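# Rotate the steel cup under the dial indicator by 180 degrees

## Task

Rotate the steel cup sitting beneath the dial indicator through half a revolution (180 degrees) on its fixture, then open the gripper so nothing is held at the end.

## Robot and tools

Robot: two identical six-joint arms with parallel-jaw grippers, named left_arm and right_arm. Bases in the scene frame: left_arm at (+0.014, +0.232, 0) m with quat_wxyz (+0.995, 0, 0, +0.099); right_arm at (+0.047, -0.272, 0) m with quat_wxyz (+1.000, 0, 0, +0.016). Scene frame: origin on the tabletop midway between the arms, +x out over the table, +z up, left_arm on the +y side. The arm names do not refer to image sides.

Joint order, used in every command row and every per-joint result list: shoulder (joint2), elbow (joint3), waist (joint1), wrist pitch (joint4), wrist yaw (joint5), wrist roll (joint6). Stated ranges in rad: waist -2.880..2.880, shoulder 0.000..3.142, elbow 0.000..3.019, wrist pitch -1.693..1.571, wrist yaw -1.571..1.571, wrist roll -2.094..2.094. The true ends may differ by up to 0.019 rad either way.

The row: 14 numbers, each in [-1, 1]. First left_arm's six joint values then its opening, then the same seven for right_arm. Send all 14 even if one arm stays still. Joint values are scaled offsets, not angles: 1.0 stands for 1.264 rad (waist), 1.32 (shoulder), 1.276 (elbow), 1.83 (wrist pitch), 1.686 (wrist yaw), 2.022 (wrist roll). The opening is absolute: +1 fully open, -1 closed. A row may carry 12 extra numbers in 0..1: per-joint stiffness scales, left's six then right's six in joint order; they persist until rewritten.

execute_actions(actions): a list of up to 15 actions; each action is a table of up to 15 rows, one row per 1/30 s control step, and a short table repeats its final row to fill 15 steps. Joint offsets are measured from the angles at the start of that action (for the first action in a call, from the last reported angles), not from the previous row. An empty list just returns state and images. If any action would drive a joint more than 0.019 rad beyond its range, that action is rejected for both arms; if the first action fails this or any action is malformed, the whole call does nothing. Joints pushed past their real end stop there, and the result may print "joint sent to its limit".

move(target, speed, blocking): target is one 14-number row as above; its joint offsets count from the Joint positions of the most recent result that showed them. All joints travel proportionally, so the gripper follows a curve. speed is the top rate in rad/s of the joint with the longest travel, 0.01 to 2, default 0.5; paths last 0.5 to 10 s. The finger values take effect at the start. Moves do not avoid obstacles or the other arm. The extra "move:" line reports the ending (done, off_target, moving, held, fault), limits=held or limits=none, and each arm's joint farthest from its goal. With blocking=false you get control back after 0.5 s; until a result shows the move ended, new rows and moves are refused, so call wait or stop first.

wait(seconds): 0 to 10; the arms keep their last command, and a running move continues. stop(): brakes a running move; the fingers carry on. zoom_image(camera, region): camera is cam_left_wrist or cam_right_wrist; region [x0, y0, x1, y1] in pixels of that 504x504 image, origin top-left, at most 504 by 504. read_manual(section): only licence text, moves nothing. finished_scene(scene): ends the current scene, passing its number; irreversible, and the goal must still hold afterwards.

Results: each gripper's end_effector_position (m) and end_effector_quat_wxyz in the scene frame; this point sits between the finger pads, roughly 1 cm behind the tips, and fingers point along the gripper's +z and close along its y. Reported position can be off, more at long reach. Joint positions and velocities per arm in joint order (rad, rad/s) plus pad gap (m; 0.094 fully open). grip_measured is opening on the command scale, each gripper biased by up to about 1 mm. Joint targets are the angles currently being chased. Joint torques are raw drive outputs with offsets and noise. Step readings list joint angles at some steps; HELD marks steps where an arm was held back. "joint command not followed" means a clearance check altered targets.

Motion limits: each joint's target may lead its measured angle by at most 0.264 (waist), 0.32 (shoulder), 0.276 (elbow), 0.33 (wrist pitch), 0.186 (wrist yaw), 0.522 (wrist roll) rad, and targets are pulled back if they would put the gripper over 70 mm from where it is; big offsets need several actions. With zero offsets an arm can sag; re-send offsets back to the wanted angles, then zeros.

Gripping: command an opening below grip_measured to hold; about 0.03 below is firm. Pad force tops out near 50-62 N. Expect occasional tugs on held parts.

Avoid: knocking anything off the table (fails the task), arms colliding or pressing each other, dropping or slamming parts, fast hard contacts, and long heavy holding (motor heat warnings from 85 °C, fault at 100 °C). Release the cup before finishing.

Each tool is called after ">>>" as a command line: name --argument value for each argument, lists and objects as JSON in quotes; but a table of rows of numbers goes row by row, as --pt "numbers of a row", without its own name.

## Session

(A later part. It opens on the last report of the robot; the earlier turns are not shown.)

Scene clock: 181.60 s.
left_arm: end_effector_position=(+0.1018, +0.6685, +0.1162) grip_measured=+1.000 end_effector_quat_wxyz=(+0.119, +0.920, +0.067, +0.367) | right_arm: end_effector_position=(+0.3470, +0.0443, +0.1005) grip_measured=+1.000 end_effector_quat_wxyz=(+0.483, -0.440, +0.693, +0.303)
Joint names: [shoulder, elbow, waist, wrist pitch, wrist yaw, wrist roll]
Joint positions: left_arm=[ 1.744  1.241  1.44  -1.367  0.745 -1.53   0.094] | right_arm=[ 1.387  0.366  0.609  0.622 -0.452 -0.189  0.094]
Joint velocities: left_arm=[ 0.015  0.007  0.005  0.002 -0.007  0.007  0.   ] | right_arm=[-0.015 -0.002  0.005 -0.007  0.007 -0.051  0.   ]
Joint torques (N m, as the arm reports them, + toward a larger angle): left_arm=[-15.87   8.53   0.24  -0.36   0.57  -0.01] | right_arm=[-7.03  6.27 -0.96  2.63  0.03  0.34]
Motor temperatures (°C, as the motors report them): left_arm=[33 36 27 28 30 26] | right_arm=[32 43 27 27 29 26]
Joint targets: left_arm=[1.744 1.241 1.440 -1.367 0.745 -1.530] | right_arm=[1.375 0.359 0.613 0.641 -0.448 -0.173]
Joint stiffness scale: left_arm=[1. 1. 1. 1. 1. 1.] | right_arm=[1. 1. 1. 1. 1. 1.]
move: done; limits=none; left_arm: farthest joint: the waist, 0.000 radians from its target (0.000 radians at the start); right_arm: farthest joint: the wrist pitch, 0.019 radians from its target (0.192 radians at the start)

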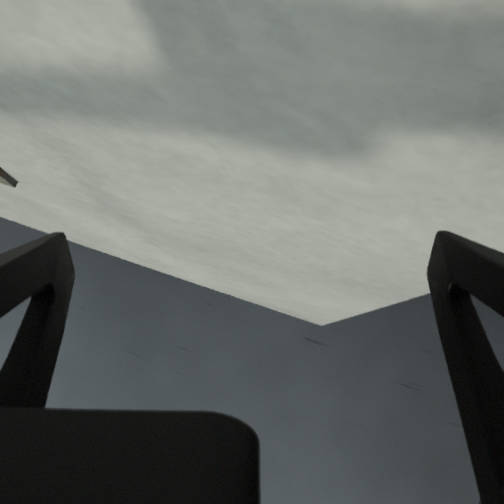

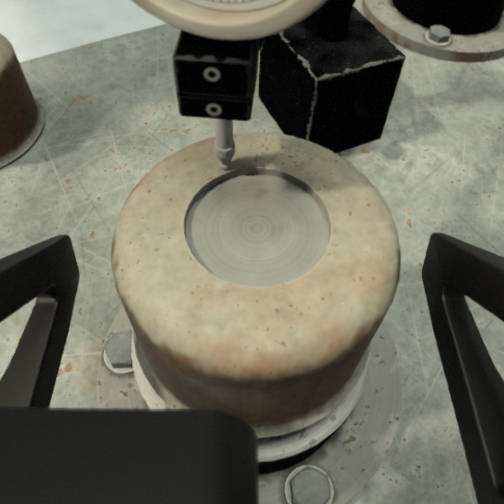

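>>> move --target '[0,0,0,0,0,0,1, -0.0273,-0.0321,0.1187,0.0404,0.2254,0.0856,1]' --speed 1.0

Scene clock: 184.93 s.
left_arm: end_effector_position=(+0.1018, +0.6685, +0.1162) grip_measured=+1.000 end_effector_quat_wxyz=(+0.119, +0.920, +0.067, +0.367) | right_arm: end_effector_position=(+0.3471, +0.0458, +0.1019) grip_measured=+1.000 end_effector_quat_wxyz=(+0.519, -0.346, +0.744, +0.239)
Joint names: [shoulder, elbow, waist, wrist pitch, wrist yaw, wrist roll]
Joint positions: left_arm=[ 1.744  1.241  1.44  -1.367  0.745 -1.53   0.094] | right_arm=[ 1.365  0.333  0.755  0.677 -0.075 -0.031  0.094]
Joint velocities: left_arm=[-0.005  0.012 -0.005 -0.017  0.037 -0.037  0.   ] | right_arm=[-0.024 -0.017 -0.005 -0.017 -0.095  0.022  0.   ]
Joint torques (N m, as the arm reports them, + toward a larger angle): left_arm=[-15.86   8.52   0.2   -0.36   0.57  -0.02] | right_arm=[-6.86  6.15 -0.78  2.72  0.14  0.33]
Motor temperatures (°C, as the motors report them): left_arm=[33 36 27 28 30 26] | right_arm=[32 42 27 27 29 26]
Joint targets: left_arm=[1.744 1.241 1.440 -1.367 0.745 -1.530] | right_arm=[1.351 0.325 0.759 0.696 -0.072 -0.016]
Joint stiffness scale: left_arm=[1. 1. 1. 1. 1. 1.] | right_arm=[1. 1. 1. 1. 1. 1.]
move: done; limits=none; left_arm: farthest joint: the waist, 0.000 radians from its target (0.000 radians at the start); right_arm: farthest joint: the wrist pitch, 0.019 radians from its target (0.074 radians at the start)

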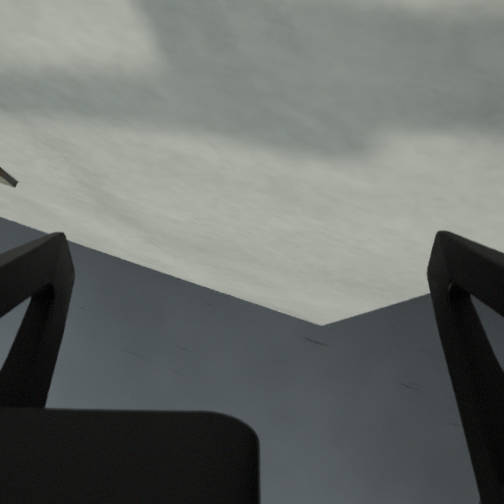

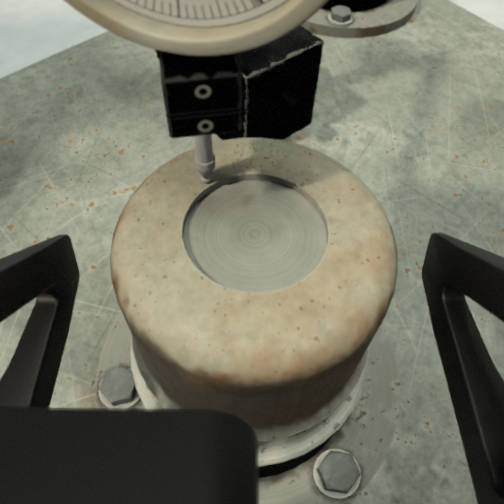

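>>> move --target '[0,0,0,0,0,0,1, 0.0235,0.0345,0.1226,-0.0197,0.2278,0.0762,1]' --speed 1.0

Scene clock: 188.20 s.
left_arm: end_effector_position=(+0.1018, +0.6685, +0.1162) grip_measured=+1.000 end_effector_quat_wxyz=(+0.119, +0.920, +0.067, +0.367) | right_arm: end_effector_position=(+0.3447, +0.0442, +0.0987) grip_measured=+1.000 end_effector_quat_wxyz=(+0.544, -0.251, +0.783, +0.167)
Joint names: [shoulder, elbow, waist, wrist pitch, wrist yaw, wrist roll]
Joint positions: left_arm=[ 1.744  1.241  1.44  -1.367  0.745 -1.53   0.094] | right_arm=[1.375 0.342 0.905 0.654 0.305 0.107 0.094]
Joint velocities: left_arm=[ 0.005  0.012 -0.024  0.002 -0.007 -0.022  0.   ] | right_arm=[-0.005  0.012 -0.005 -0.012 -0.081 -0.037  0.   ]
Joint torques (N m, as the arm reports them, + toward a larger angle): left_arm=[-15.86   8.51   0.24  -0.35   0.57  -0.01] | right_arm=[-4.2  10.26 -0.88  1.36  0.21  0.31]
Motor temperatures (°C, as the motors report them): left_arm=[34 36 27 28 30 26] | right_arm=[32 42 27 27 29 26]
Joint targets: left_arm=[1.744 1.241 1.440 -1.367 0.745 -1.530] | right_arm=[1.396 0.377 0.909 0.641 0.309 0.123]
Joint stiffness scale: left_arm=[1. 1. 1. 1. 1. 1.] | right_arm=[1. 1. 1. 1. 1. 1.]
move: off_target (right_arm); limits=none; left_arm: farthest joint: the waist, 0.000 radians from its target (0.000 radians at the start); right_arm: farthest joint: the elbow, 0.035 radians from its target (0.044 radians at the start)

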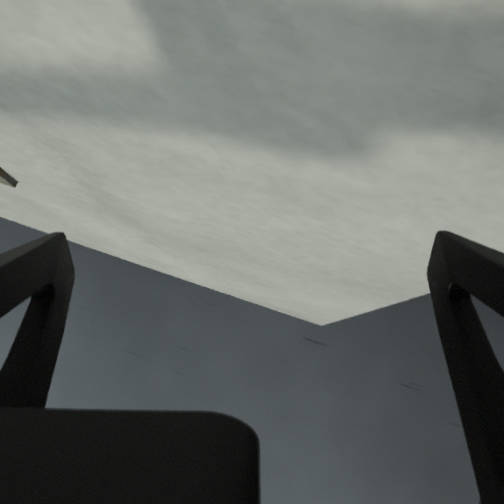

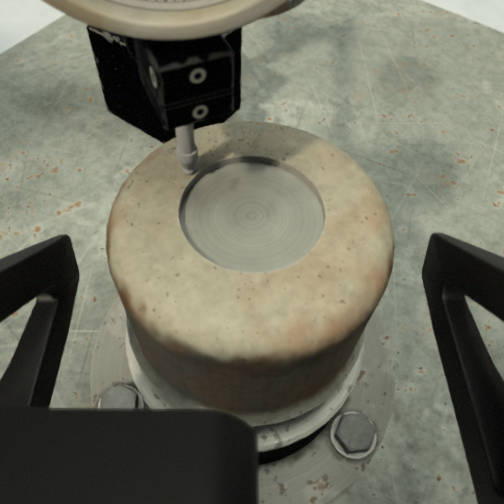

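>>> move --target '[0,0,0,0,0,0,1, 0.0455,0.0862,0.1044,-0.0694,0.2112,0.0940,1]' --speed 1.0

Scene clock: 191.83 s.
left_arm: end_effector_position=(+0.1018, +0.6685, +0.1162) grip_measured=+1.000 end_effector_quat_wxyz=(+0.119, +0.920, +0.067, +0.367) | right_arm: end_effector_position=(+0.3465, +0.0496, +0.1028) grip_measured=+1.000 end_effector_quat_wxyz=(+0.563, -0.148, +0.807, +0.098)
Joint names: [shoulder, elbow, waist, wrist pitch, wrist yaw, wrist roll]
Joint positions: left_arm=[ 1.744  1.241  1.44  -1.367  0.745 -1.53   0.094] | right_arm=[1.414 0.42  1.033 0.54  0.658 0.281 0.094]
Joint velocities: left_arm=[ 0.005 -0.012 -0.015 -0.002 -0.007 -0.022  0.   ] | right_arm=[ 0.015  0.002  0.005  0.007  0.007 -0.037  0.   ]
Joint torques (N m, as the arm reports them, + toward a larger angle): left_arm=[-15.83   8.52   0.19  -0.35   0.57  -0.01] | right_arm=[-4.67 10.03 -0.8   1.17  0.32  0.36]
Motor temperatures (°C, as the motors report them): left_arm=[34 36 27 28 30 26] | right_arm=[32 43 27 27 29 26]
Joint targets: left_arm=[1.744 1.241 1.440 -1.367 0.745 -1.530] | right_arm=[1.435 0.451 1.037 0.527 0.661 0.297]
Joint stiffness scale: left_arm=[1. 1. 1. 1. 1. 1.] | right_arm=[1. 1. 1. 1. 1. 1.]
move: off_target (right_arm); limits=none; left_arm: farthest joint: the waist, 0.000 radians from its target (0.000 radians at the start); right_arm: farthest joint: the elbow, 0.032 radians from its target (0.110 radians at the start)

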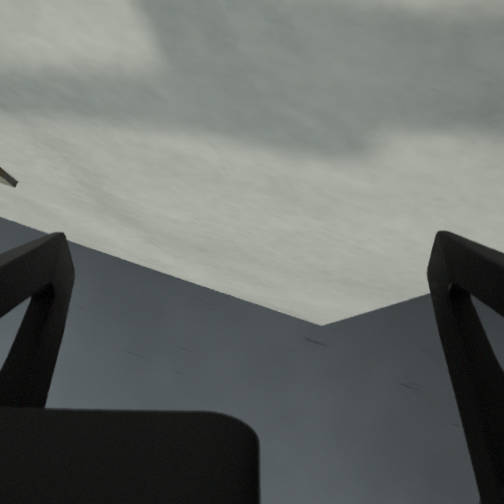

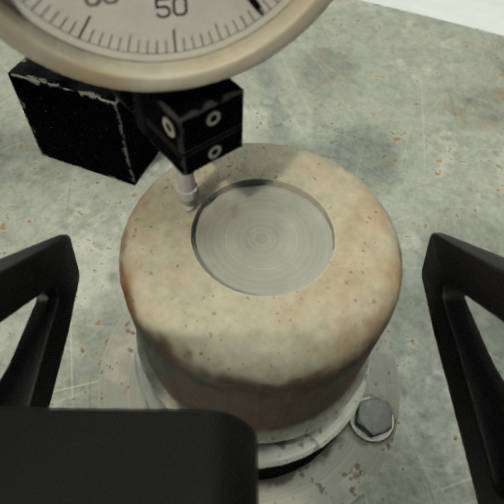

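>>> move --target '[0,0,0,0,0,0,1, 0.0591,0.1058,0.0680,-0.1361,0.1738,0.1320,1]' --speed 1.0

Scene clock: 195.47 s.
left_arm: end_effector_position=(+0.1018, +0.6685, +0.1162) grip_measured=+1.000 end_effector_quat_wxyz=(+0.119, +0.920, +0.067, +0.367) | right_arm: end_effector_position=(+0.3454, +0.0468, +0.0992) grip_measured=+1.000 end_effector_quat_wxyz=(+0.570, -0.045, +0.820, +0.023)
Joint names: [shoulder, elbow, waist, wrist pitch, wrist yaw, wrist roll]
Joint positions: left_arm=[ 1.744  1.241  1.44  -1.367  0.745 -1.53   0.094] | right_arm=[1.471 0.523 1.114 0.303 0.949 0.532 0.094]
Joint velocities: left_arm=[-0.024  0.012 -0.005 -0.007 -0.007  0.022  0.   ] | right_arm=[-0.005  0.002 -0.005 -0.012  0.007  0.022  0.   ]
Joint torques (N m, as the arm reports them, + toward a larger angle): left_arm=[-15.84   8.52   0.21  -0.37   0.57  -0.01] | right_arm=[-6.03 10.2  -1.15  0.91  0.47  0.33]
Motor temperatures (°C, as the motors report them): left_arm=[34 36 27 28 30 26] | right_arm=[32 43 27 27 29 26]
Joint targets: left_arm=[1.744 1.241 1.440 -1.367 0.745 -1.530] | right_arm=[1.492 0.555 1.118 0.291 0.951 0.548]
Joint stiffness scale: left_arm=[1. 1. 1. 1. 1. 1.] | right_arm=[1. 1. 1. 1. 1. 1.]
move: off_target (right_arm); limits=none; left_arm: farthest joint: the waist, 0.000 radians from its target (0.000 radians at the start); right_arm: farthest joint: the elbow, 0.032 radians from its target (0.135 radians at the start)

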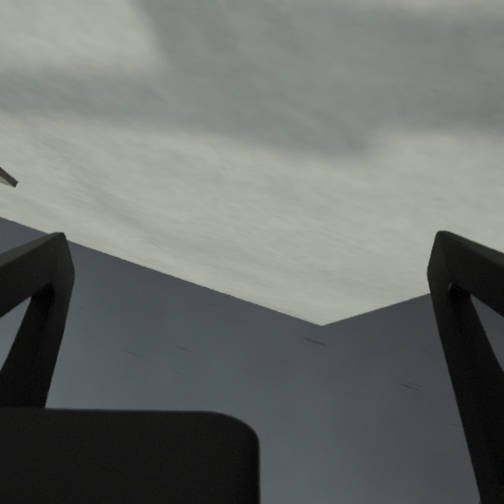

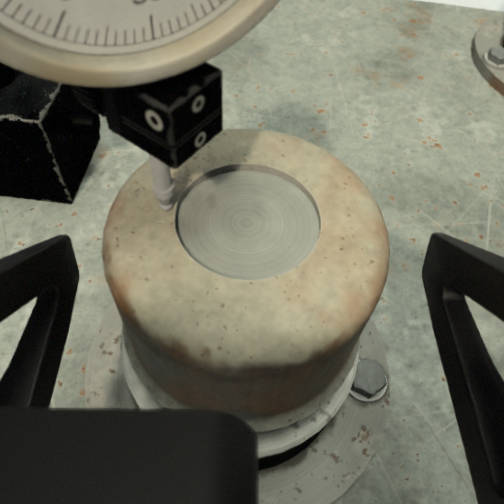

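>>> execute_actions --actions '[[[0,0,0,0,0,0,1, 0.0159,0.0251,0,0,0,0,0.4]]]'

Scene clock: 198.50 s.
left_arm: end_effector_position=(+0.1018, +0.6685, +0.1162) grip_measured=+1.000 end_effector_quat_wxyz=(+0.119, +0.920, +0.067, +0.367) | right_arm: end_effector_position=(+0.3453, +0.0481, +0.0990) grip_measured=+0.447 end_effector_quat_wxyz=(+0.569, -0.046, +0.821, +0.025)
Joint names: [shoulder, elbow, waist, wrist pitch, wrist yaw, wrist roll]
Joint positions: left_arm=[ 1.744  1.241  1.44  -1.367  0.745 -1.53   0.094] | right_arm=[1.472 0.525 1.114 0.303 0.944 0.533 0.068]
Joint velocities: left_arm=[ 0.005 -0.002 -0.015 -0.002  0.037 -0.037  0.   ] | right_arm=[-0.015  0.007  0.015 -0.017 -0.022  0.037  0.   ]
Joint torques (N m, as the arm reports them, + toward a larger angle): left_arm=[-15.86   8.53   0.17  -0.36   0.58  -0.02] | right_arm=[-6.15 10.03 -1.21  1.41  0.54  0.16]
Motor temperatures (°C, as the motors report them): left_arm=[34 36 27 28 30 26] | right_arm=[32 43 27 27 29 26]
Joint targets: left_arm=[1.744 1.241 1.440 -1.367 0.745 -1.530] | right_arm=[1.492 0.555 1.114 0.303 0.948 0.533]
Joint stiffness scale: left_arm=[1. 1. 1. 1. 1. 1.] | right_arm=[1. 1. 1. 1. 1. 1.]
Step readings (joint positions):
0: left_arm=[1.744 1.241 1.440 -1.367 0.745 -1.530] | right_arm=[1.471 0.523 1.114 0.303 0.949 0.533]
1: left_arm=[1.744 1.241 1.440 -1.367 0.745 -1.530] | right_arm=[1.471 0.523 1.114 0.303 0.949 0.533]
2: left_arm=[1.744 1.241 1.440 -1.367 0.745 -1.530] | right_arm=[1.471 0.523 1.114 0.303 0.949 0.533]
4: left_arm=[1.744 1.241 1.440 -1.367 0.745 -1.530] | right_arm=[1.472 0.525 1.114 0.303 0.943 0.533]
8: left_arm=[1.744 1.241 1.440 -1.367 0.745 -1.530] | right_arm=[1.472 0.525 1.114 0.303 0.944 0.533]
15: Joint positions above

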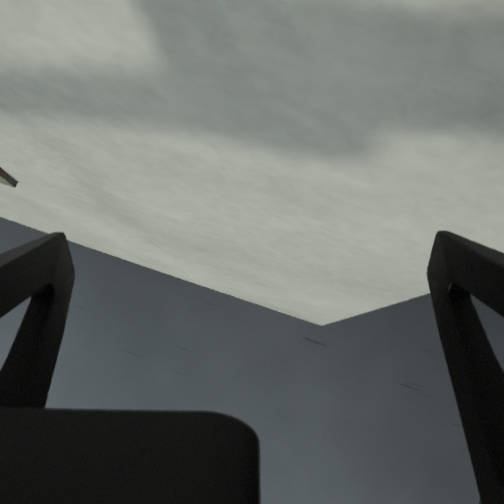

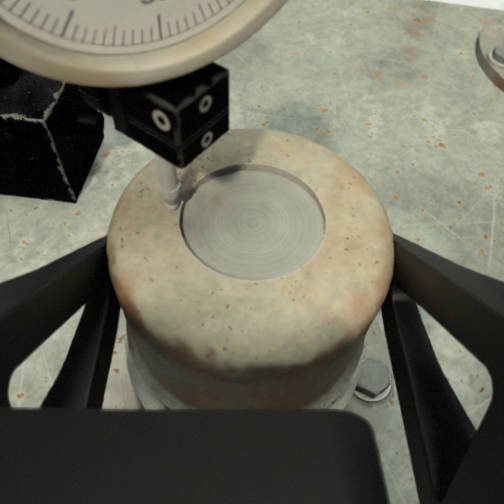

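>>> move --target '[0,0,0,0,0,0,1, -0.0477,-0.0870,-0.0688,0.1443,-0.1756,-0.1325,0.4]' --speed 1.0

Scene clock: 203.23 s.
left_arm: end_effector_position=(+0.1018, +0.6685, +0.1162) grip_measured=+1.000 end_effector_quat_wxyz=(+0.119, +0.920, +0.067, +0.367) | right_arm: end_effector_position=(+0.3456, +0.0473, +0.0998) grip_measured=+0.447 end_effector_quat_wxyz=(+0.561, -0.149, +0.809, +0.096)
Joint names: [shoulder, elbow, waist, wrist pitch, wrist yaw, wrist roll]
Joint positions: left_arm=[ 1.744  1.241  1.44  -1.367  0.745 -1.53   0.094] | right_arm=[1.415 0.414 1.031 0.541 0.656 0.281 0.068]
Joint velocities: left_arm=[-0.015 -0.017 -0.005 -0.002 -0.051 -0.007  0.   ] | right_arm=[-0.024 -0.007 -0.005 -0.022  0.007 -0.007  0.001]
Joint torques (N m, as the arm reports them, + toward a larger angle): left_arm=[-15.86   8.54   0.22  -0.37   0.57  -0.01] | right_arm=[-7.14  7.08 -1.45  2.84 -0.05 -0.01]
Motor temperatures (°C, as the motors report them): left_arm=[34 36 27 28 30 26] | right_arm=[32 43 27 27 29 26]
Joint targets: left_arm=[1.744 1.241 1.440 -1.367 0.745 -1.530] | right_arm=[1.409 0.414 1.027 0.568 0.648 0.265]
Joint stiffness scale: left_arm=[1. 1. 1. 1. 1. 1.] | right_arm=[1. 1. 1. 1. 1. 1.]
move: off_target (right_arm); limits=none; left_arm: farthest joint: the waist, 0.000 radians from its target (0.000 radians at the start); right_arm: farthest joint: the wrist pitch, 0.026 radians from its target (0.264 radians at the start)

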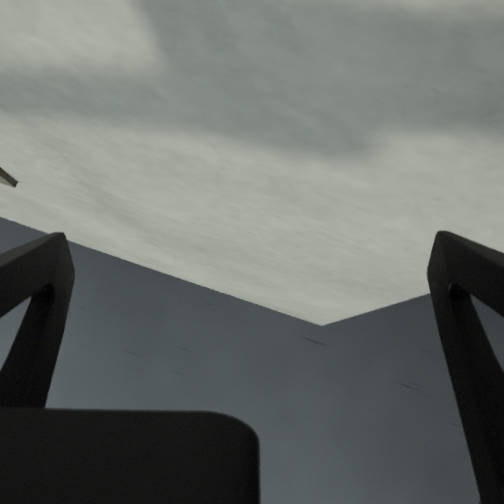

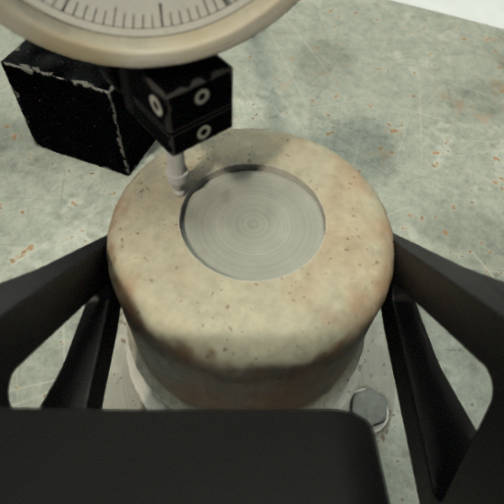

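>>> move --target '[0,0,0,0,0,0,1, -0.0318,-0.0502,-0.1021,0.0760,-0.2159,-0.0915,0.4]' --speed 1.0

Scene clock: 206.20 s.
left_arm: end_effector_position=(+0.1018, +0.6685, +0.1162) grip_measured=+1.000 end_effector_quat_wxyz=(+0.119, +0.920, +0.067, +0.367) | right_arm: end_effector_position=(+0.3460, +0.0458, +0.1005) grip_measured=+0.448 end_effector_quat_wxyz=(+0.545, -0.250, +0.782, +0.169)
Joint names: [shoulder, elbow, waist, wrist pitch, wrist yaw, wrist roll]
Joint positions: left_arm=[ 1.744  1.241  1.44  -1.367  0.745 -1.53   0.094] | right_arm=[1.377 0.346 0.904 0.656 0.305 0.108 0.068]
Joint velocities: left_arm=[ 0.005 -0.002  0.005 -0.002 -0.051  0.066  0.   ] | right_arm=[-0.015 -0.007 -0.005  0.007  0.066  0.037  0.   ]
Joint torques (N m, as the arm reports them, + toward a larger angle): left_arm=[-15.85   8.53   0.24  -0.36   0.57  -0.01] | right_arm=[-6.15  7.22 -1.53  2.85 -0.31  0.03]
Motor temperatures (°C, as the motors report them): left_arm=[34 36 27 28 30 26] | right_arm=[32 43 27 27 29 26]
Joint targets: left_arm=[1.744 1.241 1.440 -1.367 0.745 -1.530] | right_arm=[1.373 0.350 0.902 0.680 0.292 0.096]
Joint stiffness scale: left_arm=[1. 1. 1. 1. 1. 1.] | right_arm=[1. 1. 1. 1. 1. 1.]
move: off_target (right_arm); limits=none; left_arm: farthest joint: the waist, 0.000 radians from its target (0.000 radians at the start); right_arm: farthest joint: the wrist pitch, 0.024 radians from its target (0.139 radians at the start)

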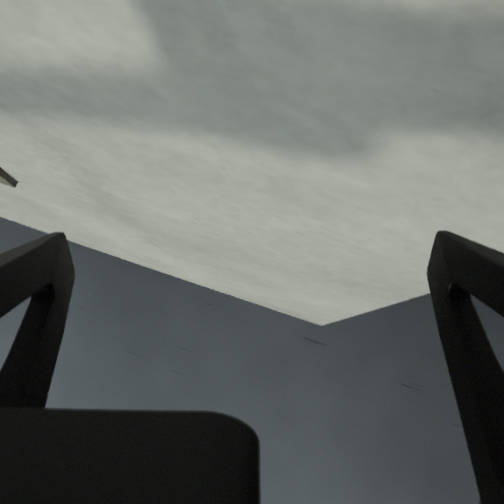

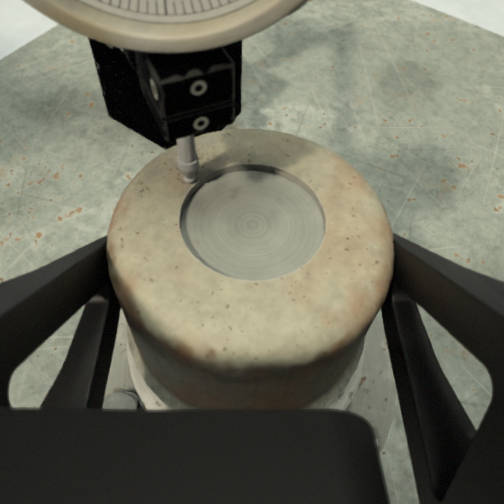

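>>> move --target '[0,0,0,0,0,0,1, -0.0076,-0.0063,-0.1171,0.0230,-0.2343,-0.0747,0.4]' --speed 1.0

Scene clock: 209.60 s.
left_arm: end_effector_position=(+0.1018, +0.6685, +0.1162) grip_measured=+1.000 end_effector_quat_wxyz=(+0.119, +0.920, +0.067, +0.367) | right_arm: end_effector_position=(+0.3465, +0.0443, +0.1011) grip_measured=+0.448 end_effector_quat_wxyz=(+0.519, -0.346, +0.745, +0.238)
Joint names: [shoulder, elbow, waist, wrist pitch, wrist yaw, wrist roll]
Joint positions: left_arm=[ 1.744  1.241  1.44  -1.367  0.745 -1.53   0.094] | right_arm=[ 1.363  0.33   0.753  0.675 -0.076 -0.032  0.068]
Joint velocities: left_arm=[-0.024 -0.007 -0.005  0.007 -0.022  0.022  0.   ] | right_arm=[-0.005  0.002  0.005  0.002  0.007 -0.051 -0.001]
Joint torques (N m, as the arm reports them, + toward a larger angle): left_arm=[-15.87   8.53   0.2   -0.37   0.57  -0.01] | right_arm=[-5.43  7.75 -0.93  2.92 -0.49  0.07]
Motor temperatures (°C, as the motors report them): left_arm=[34 36 27 28 30 26] | right_arm=[32 42 27 27 29 26]
Joint targets: left_arm=[1.744 1.241 1.440 -1.367 0.745 -1.530] | right_arm=[1.367 0.338 0.757 0.698 -0.090 -0.043]
Joint stiffness scale: left_arm=[1. 1. 1. 1. 1. 1.] | right_arm=[1. 1. 1. 1. 1. 1.]
move: off_target (right_arm); limits=none; left_arm: farthest joint: the waist, 0.000 radians from its target (0.000 radians at the start); right_arm: farthest joint: the wrist pitch, 0.023 radians from its target (0.042 radians at the start)

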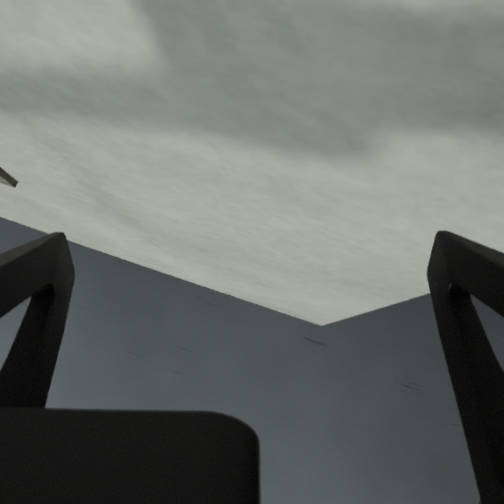

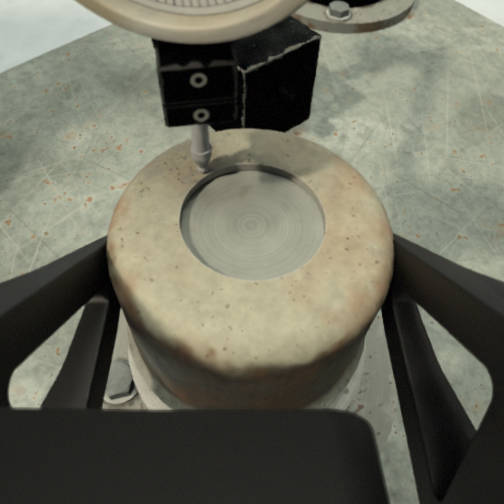

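>>> move --target '[0,0,0,0,0,0,1, 0.0379,0.0556,-0.1108,-0.0372,-0.2307,-0.0816,0.4]' --speed 1.0

Scene clock: 212.50 s.
left_arm: end_effector_position=(+0.1018, +0.6685, +0.1162) grip_measured=+1.000 end_effector_quat_wxyz=(+0.119, +0.920, +0.067, +0.367) | right_arm: end_effector_position=(+0.3475, +0.0430, +0.1006) grip_measured=+0.448 end_effector_quat_wxyz=(+0.484, -0.439, +0.694, +0.302)
Joint names: [shoulder, elbow, waist, wrist pitch, wrist yaw, wrist roll]
Joint positions: left_arm=[ 1.744  1.241  1.44  -1.367  0.745 -1.53   0.094] | right_arm=[ 1.386  0.364  0.607  0.623 -0.451 -0.189  0.068]
Joint velocities: left_arm=[-0.005 -0.017 -0.005  0.002 -0.022  0.066  0.   ] | right_arm=[-0.005 -0.002  0.005  0.002 -0.037 -0.037 -0.001]
Joint torques (N m, as the arm reports them, + toward a larger angle): left_arm=[-15.88   8.53   0.18  -0.37   0.57  -0.01] | right_arm=[-3.81 10.37 -1.02  1.21 -0.56  0.06]
Motor temperatures (°C, as the motors report them): left_arm=[34 36 27 28 30 26] | right_arm=[32 42 27 27 29 26]
Joint targets: left_arm=[1.744 1.241 1.440 -1.367 0.745 -1.530] | right_arm=[1.413 0.401 0.613 0.608 -0.465 -0.197]
Joint stiffness scale: left_arm=[1. 1. 1. 1. 1. 1.] | right_arm=[1. 1. 1. 1. 1. 1.]
move: off_target (right_arm); limits=none; left_arm: farthest joint: the waist, 0.000 radians from its target (0.000 radians at the start); right_arm: farthest joint: the elbow, 0.037 radians from its target (0.071 radians at the start)

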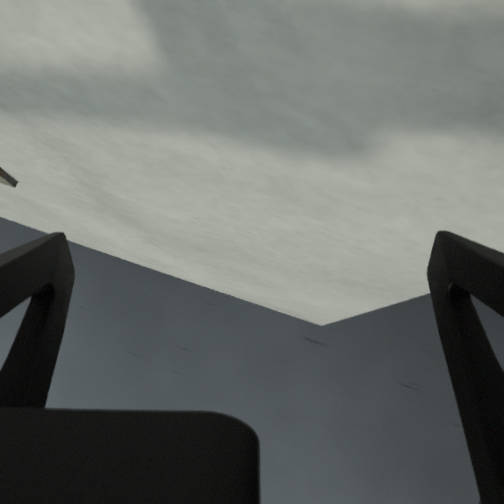

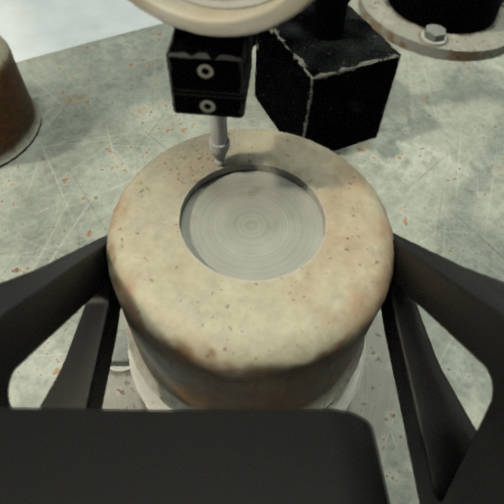

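>>> move --target '[0,0,0,0,0,0,1, 0.0500,0.0972,-0.1021,-0.1027,-0.2195,-0.1103,0.4]' --speed 1.0

Scene clock: 215.60 s.
left_arm: end_effector_position=(+0.1018, +0.6685, +0.1162) grip_measured=+1.000 end_effector_quat_wxyz=(+0.119, +0.920, +0.067, +0.367) | right_arm: end_effector_position=(+0.3491, +0.0417, +0.1011) grip_measured=+0.447 end_effector_quat_wxyz=(+0.438, -0.529, +0.628, +0.366)
Joint names: [shoulder, elbow, waist, wrist pitch, wrist yaw, wrist roll]
Joint positions: left_arm=[ 1.744  1.241  1.44  -1.367  0.745 -1.53   0.094] | right_arm=[ 1.434  0.457  0.485  0.449 -0.808 -0.403  0.068]
Joint velocities: left_arm=[-0.005 -0.027 -0.015 -0.017  0.007 -0.022  0.   ] | right_arm=[-0.005 -0.002  0.005 -0.002  0.007  0.007 -0.001]
Joint torques (N m, as the arm reports them, + toward a larger angle): left_arm=[-15.84   8.52   0.21  -0.36   0.57  -0.01] | right_arm=[-5.39 10.06 -1.72  1.02 -0.65  0.07]
Motor temperatures (°C, as the motors report them): left_arm=[34 36 27 28 30 26] | right_arm=[32 43 27 27 29 26]
Joint targets: left_arm=[1.744 1.241 1.440 -1.367 0.745 -1.530] | right_arm=[1.452 0.488 0.478 0.435 -0.821 -0.412]
Joint stiffness scale: left_arm=[1. 1. 1. 1. 1. 1.] | right_arm=[1. 1. 1. 1. 1. 1.]
move: off_target (right_arm); limits=none; left_arm: farthest joint: the waist, 0.000 radians from its target (0.000 radians at the start); right_arm: farthest joint: the elbow, 0.031 radians from its target (0.124 radians at the start)

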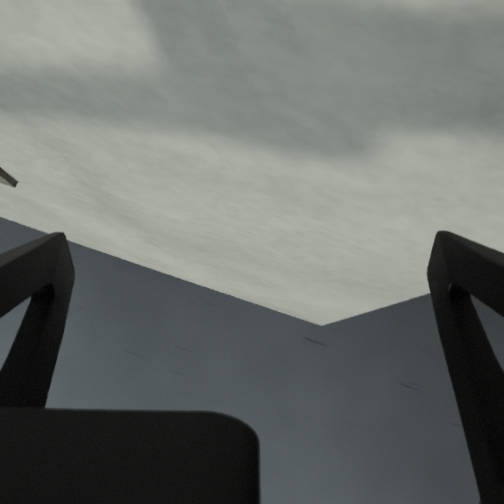

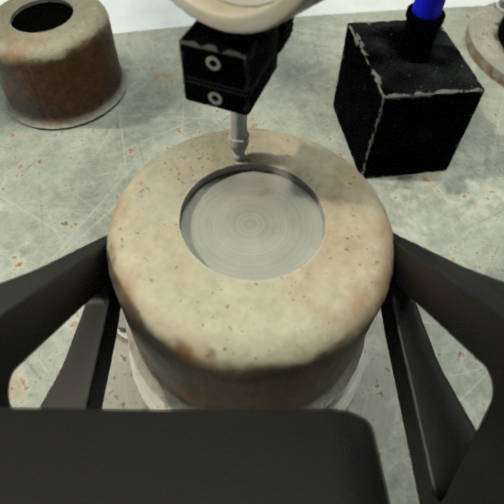

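>>> move --target '[0,0,0,0,0,0,1, 0.0705,0.1528,-0.0601,-0.2361,-0.1726,-0.1988,0.4]' --speed 1.0

Scene clock: 220.57 s.
left_arm: end_effector_position=(+0.1018, +0.6685, +0.1162) grip_measured=+1.000 end_effector_quat_wxyz=(+0.119, +0.920, +0.067, +0.367) | right_arm: end_effector_position=(+0.3513, +0.0415, +0.1015) grip_measured=+0.447 end_effector_quat_wxyz=(-0.382, +0.615, -0.546, -0.422)
Joint names: [shoulder, elbow, waist, wrist pitch, wrist yaw, wrist roll]
Joint positions: left_arm=[ 1.744  1.241  1.44  -1.367  0.745 -1.53   0.094] | right_arm=[ 1.507  0.624  0.416  0.035 -1.082 -0.796  0.068]
Joint velocities: left_arm=[ 0.005 -0.012 -0.005 -0.002  0.022 -0.066  0.   ] | right_arm=[ 0.005 -0.007 -0.005  0.017 -0.022 -0.007 -0.001]
Joint torques (N m, as the arm reports them, + toward a larger angle): left_arm=[-15.85   8.52   0.19  -0.36   0.57  -0.01] | right_arm=[-6.66 10.17 -1.6   0.46 -1.01  0.1 ]
Motor temperatures (°C, as the motors report them): left_arm=[34 36 27 28 30 26] | right_arm=[32 43 27 27 29 26]
Joint targets: left_arm=[1.744 1.241 1.440 -1.367 0.745 -1.530] | right_arm=[1.527 0.652 0.409 0.017 -1.099 -0.805]
Joint stiffness scale: left_arm=[1. 1. 1. 1. 1. 1.] | right_arm=[1. 1. 1. 1. 1. 1.]
move: off_target (right_arm); limits=none; left_arm: farthest joint: the waist, 0.000 radians from its target (0.000 radians at the start); right_arm: farthest joint: the elbow, 0.028 radians from its target (0.195 radians at the start)

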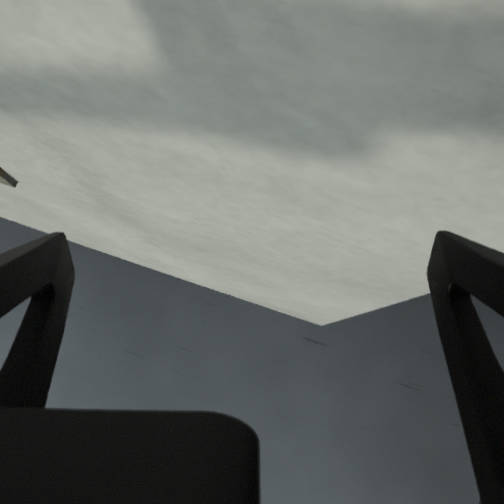

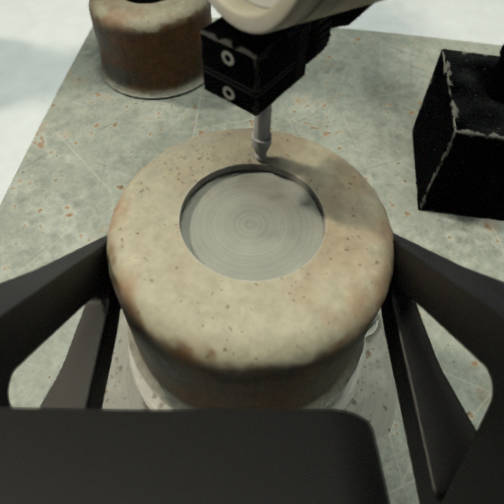

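>>> execute_actions --actions '[[[0,0,0,0,0,0,1, 0.0152,0.0219,0,0,0,0,1]]]'

Scene clock: 227.73 s.
left_arm: end_effector_position=(+0.1018, +0.6685, +0.1162) grip_measured=+1.000 end_effector_quat_wxyz=(+0.119, +0.920, +0.067, +0.367) | right_arm: end_effector_position=(+0.3514, +0.0414, +0.1014) grip_measured=+1.000 end_effector_quat_wxyz=(-0.382, +0.615, -0.546, -0.422)
Joint names: [shoulder, elbow, waist, wrist pitch, wrist yaw, wrist roll]
Joint positions: left_arm=[ 1.744  1.241  1.44  -1.367  0.745 -1.53   0.094] | right_arm=[ 1.507  0.624  0.416  0.035 -1.082 -0.796  0.094]
Joint velocities: left_arm=[-0.015  0.002  0.005  0.002 -0.007  0.007  0.   ] | right_arm=[-0.005 -0.012 -0.005  0.002 -0.022 -0.022  0.   ]
Joint torques (N m, as the arm reports them, + toward a larger angle): left_arm=[-15.82   8.52   0.2   -0.36   0.57  -0.01] | right_arm=[-6.87 10.16 -1.12  1.27 -0.46  0.17]
Motor temperatures (°C, as the motors report them): left_arm=[34 36 27 28 30 26] | right_arm=[32 43 27 27 30 26]
Joint targets: left_arm=[1.744 1.241 1.440 -1.367 0.745 -1.530] | right_arm=[1.527 0.652 0.416 0.035 -1.082 -0.796]
Joint stiffness scale: left_arm=[1. 1. 1. 1. 1. 1.] | right_arm=[1. 1. 1. 1. 1. 1.]
Step readings (joint positions):
0: left_arm=[1.744 1.241 1.440 -1.367 0.745 -1.530] | right_arm=[1.507 0.624 0.416 0.035 -1.082 -0.796]
1: left_arm=[1.744 1.241 1.440 -1.367 0.745 -1.530] | right_arm=[1.507 0.624 0.416 0.035 -1.082 -0.796]
2: left_arm=[1.744 1.241 1.440 -1.367 0.745 -1.530] | right_arm=[1.507 0.624 0.416 0.035 -1.082 -0.796]
4: left_arm=[1.744 1.241 1.440 -1.367 0.745 -1.530] | right_arm=[1.507 0.624 0.416 0.035 -1.082 -0.796]
8: left_arm=[1.744 1.241 1.440 -1.367 0.745 -1.530] | right_arm=[1.507 0.624 0.416 0.035 -1.082 -0.796]
15: Joint positions above

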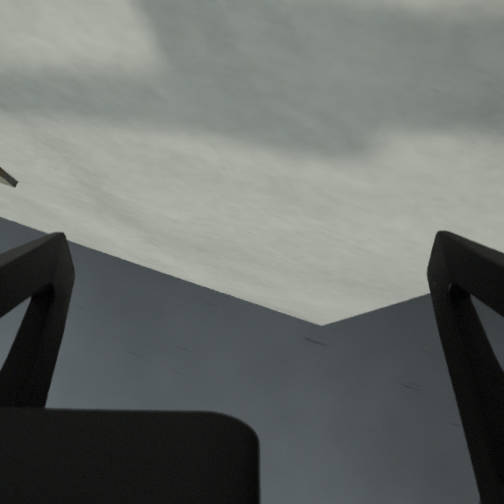

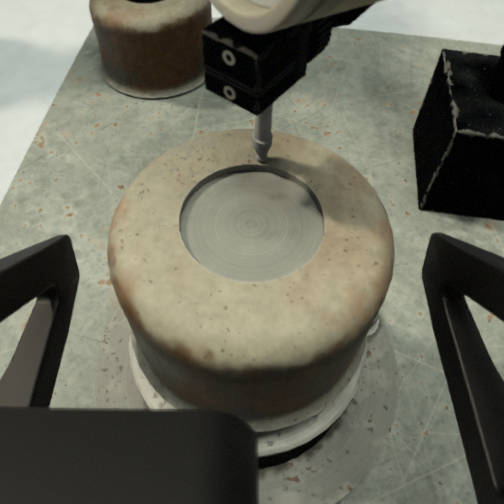

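>>> move --target '[0,0,0,0,0,0,1, -0.0520,0.0372,-0.1003,-0.1547,-0.0503,-0.1074,1]' --speed 0.8

Scene clock: 234.57 s.
left_arm: end_effector_position=(+0.1018, +0.6685, +0.1162) grip_measured=+1.000 end_effector_quat_wxyz=(+0.119, +0.920, +0.067, +0.367) | right_arm: end_effector_position=(+0.3538, -0.0046, +0.1130) grip_measured=+1.000 end_effector_quat_wxyz=(-0.379, +0.606, -0.552, -0.430)
Joint names: [shoulder, elbow, waist, wrist pitch, wrist yaw, wrist roll]
Joint positions: left_arm=[ 1.744  1.241  1.44  -1.367  0.745 -1.53   0.094] | right_arm=[ 1.45   0.634  0.289 -0.236 -1.164 -0.998  0.094]
Joint velocities: left_arm=[-0.015 -0.022  0.005 -0.022 -0.022 -0.066  0.   ] | right_arm=[-0.005 -0.007 -0.015  0.007  0.022  0.022  0.   ]
Joint torques (N m, as the arm reports them, + toward a larger angle): left_arm=[-15.86   8.53   0.21  -0.37   0.57  -0.01] | right_arm=[-8.76 11.33 -1.15  0.37 -0.59 -0.03]
Motor temperatures (°C, as the motors report them): left_arm=[34 36 27 28 30 26] | right_arm=[32 44 27 27 30 26]
Joint targets: left_arm=[1.744 1.241 1.440 -1.367 0.745 -1.530] | right_arm=[1.438 0.671 0.289 -0.248 -1.166 -1.013]
Joint stiffness scale: left_arm=[1. 1. 1. 1. 1. 1.] | right_arm=[1. 1. 1. 1. 1. 1.]
move: off_target (right_arm); limits=none; left_arm: farthest joint: the waist, 0.000 radians from its target (0.000 radians at the start); right_arm: farthest joint: the elbow, 0.038 radians from its target (0.048 radians at the start)

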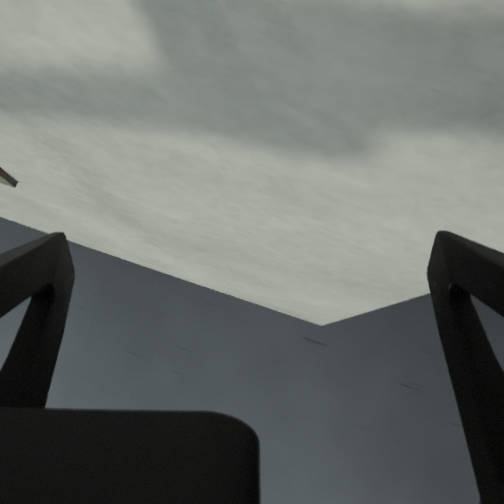

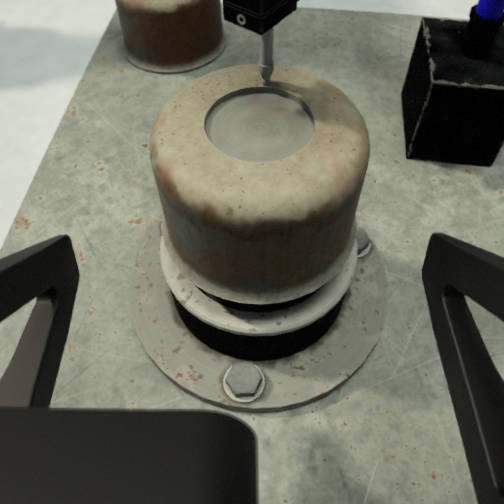

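The gripper is open and clear of the cup, so I'm ending the scene.

>>> finished_scene --scene 2

The scene is finished: the task was done.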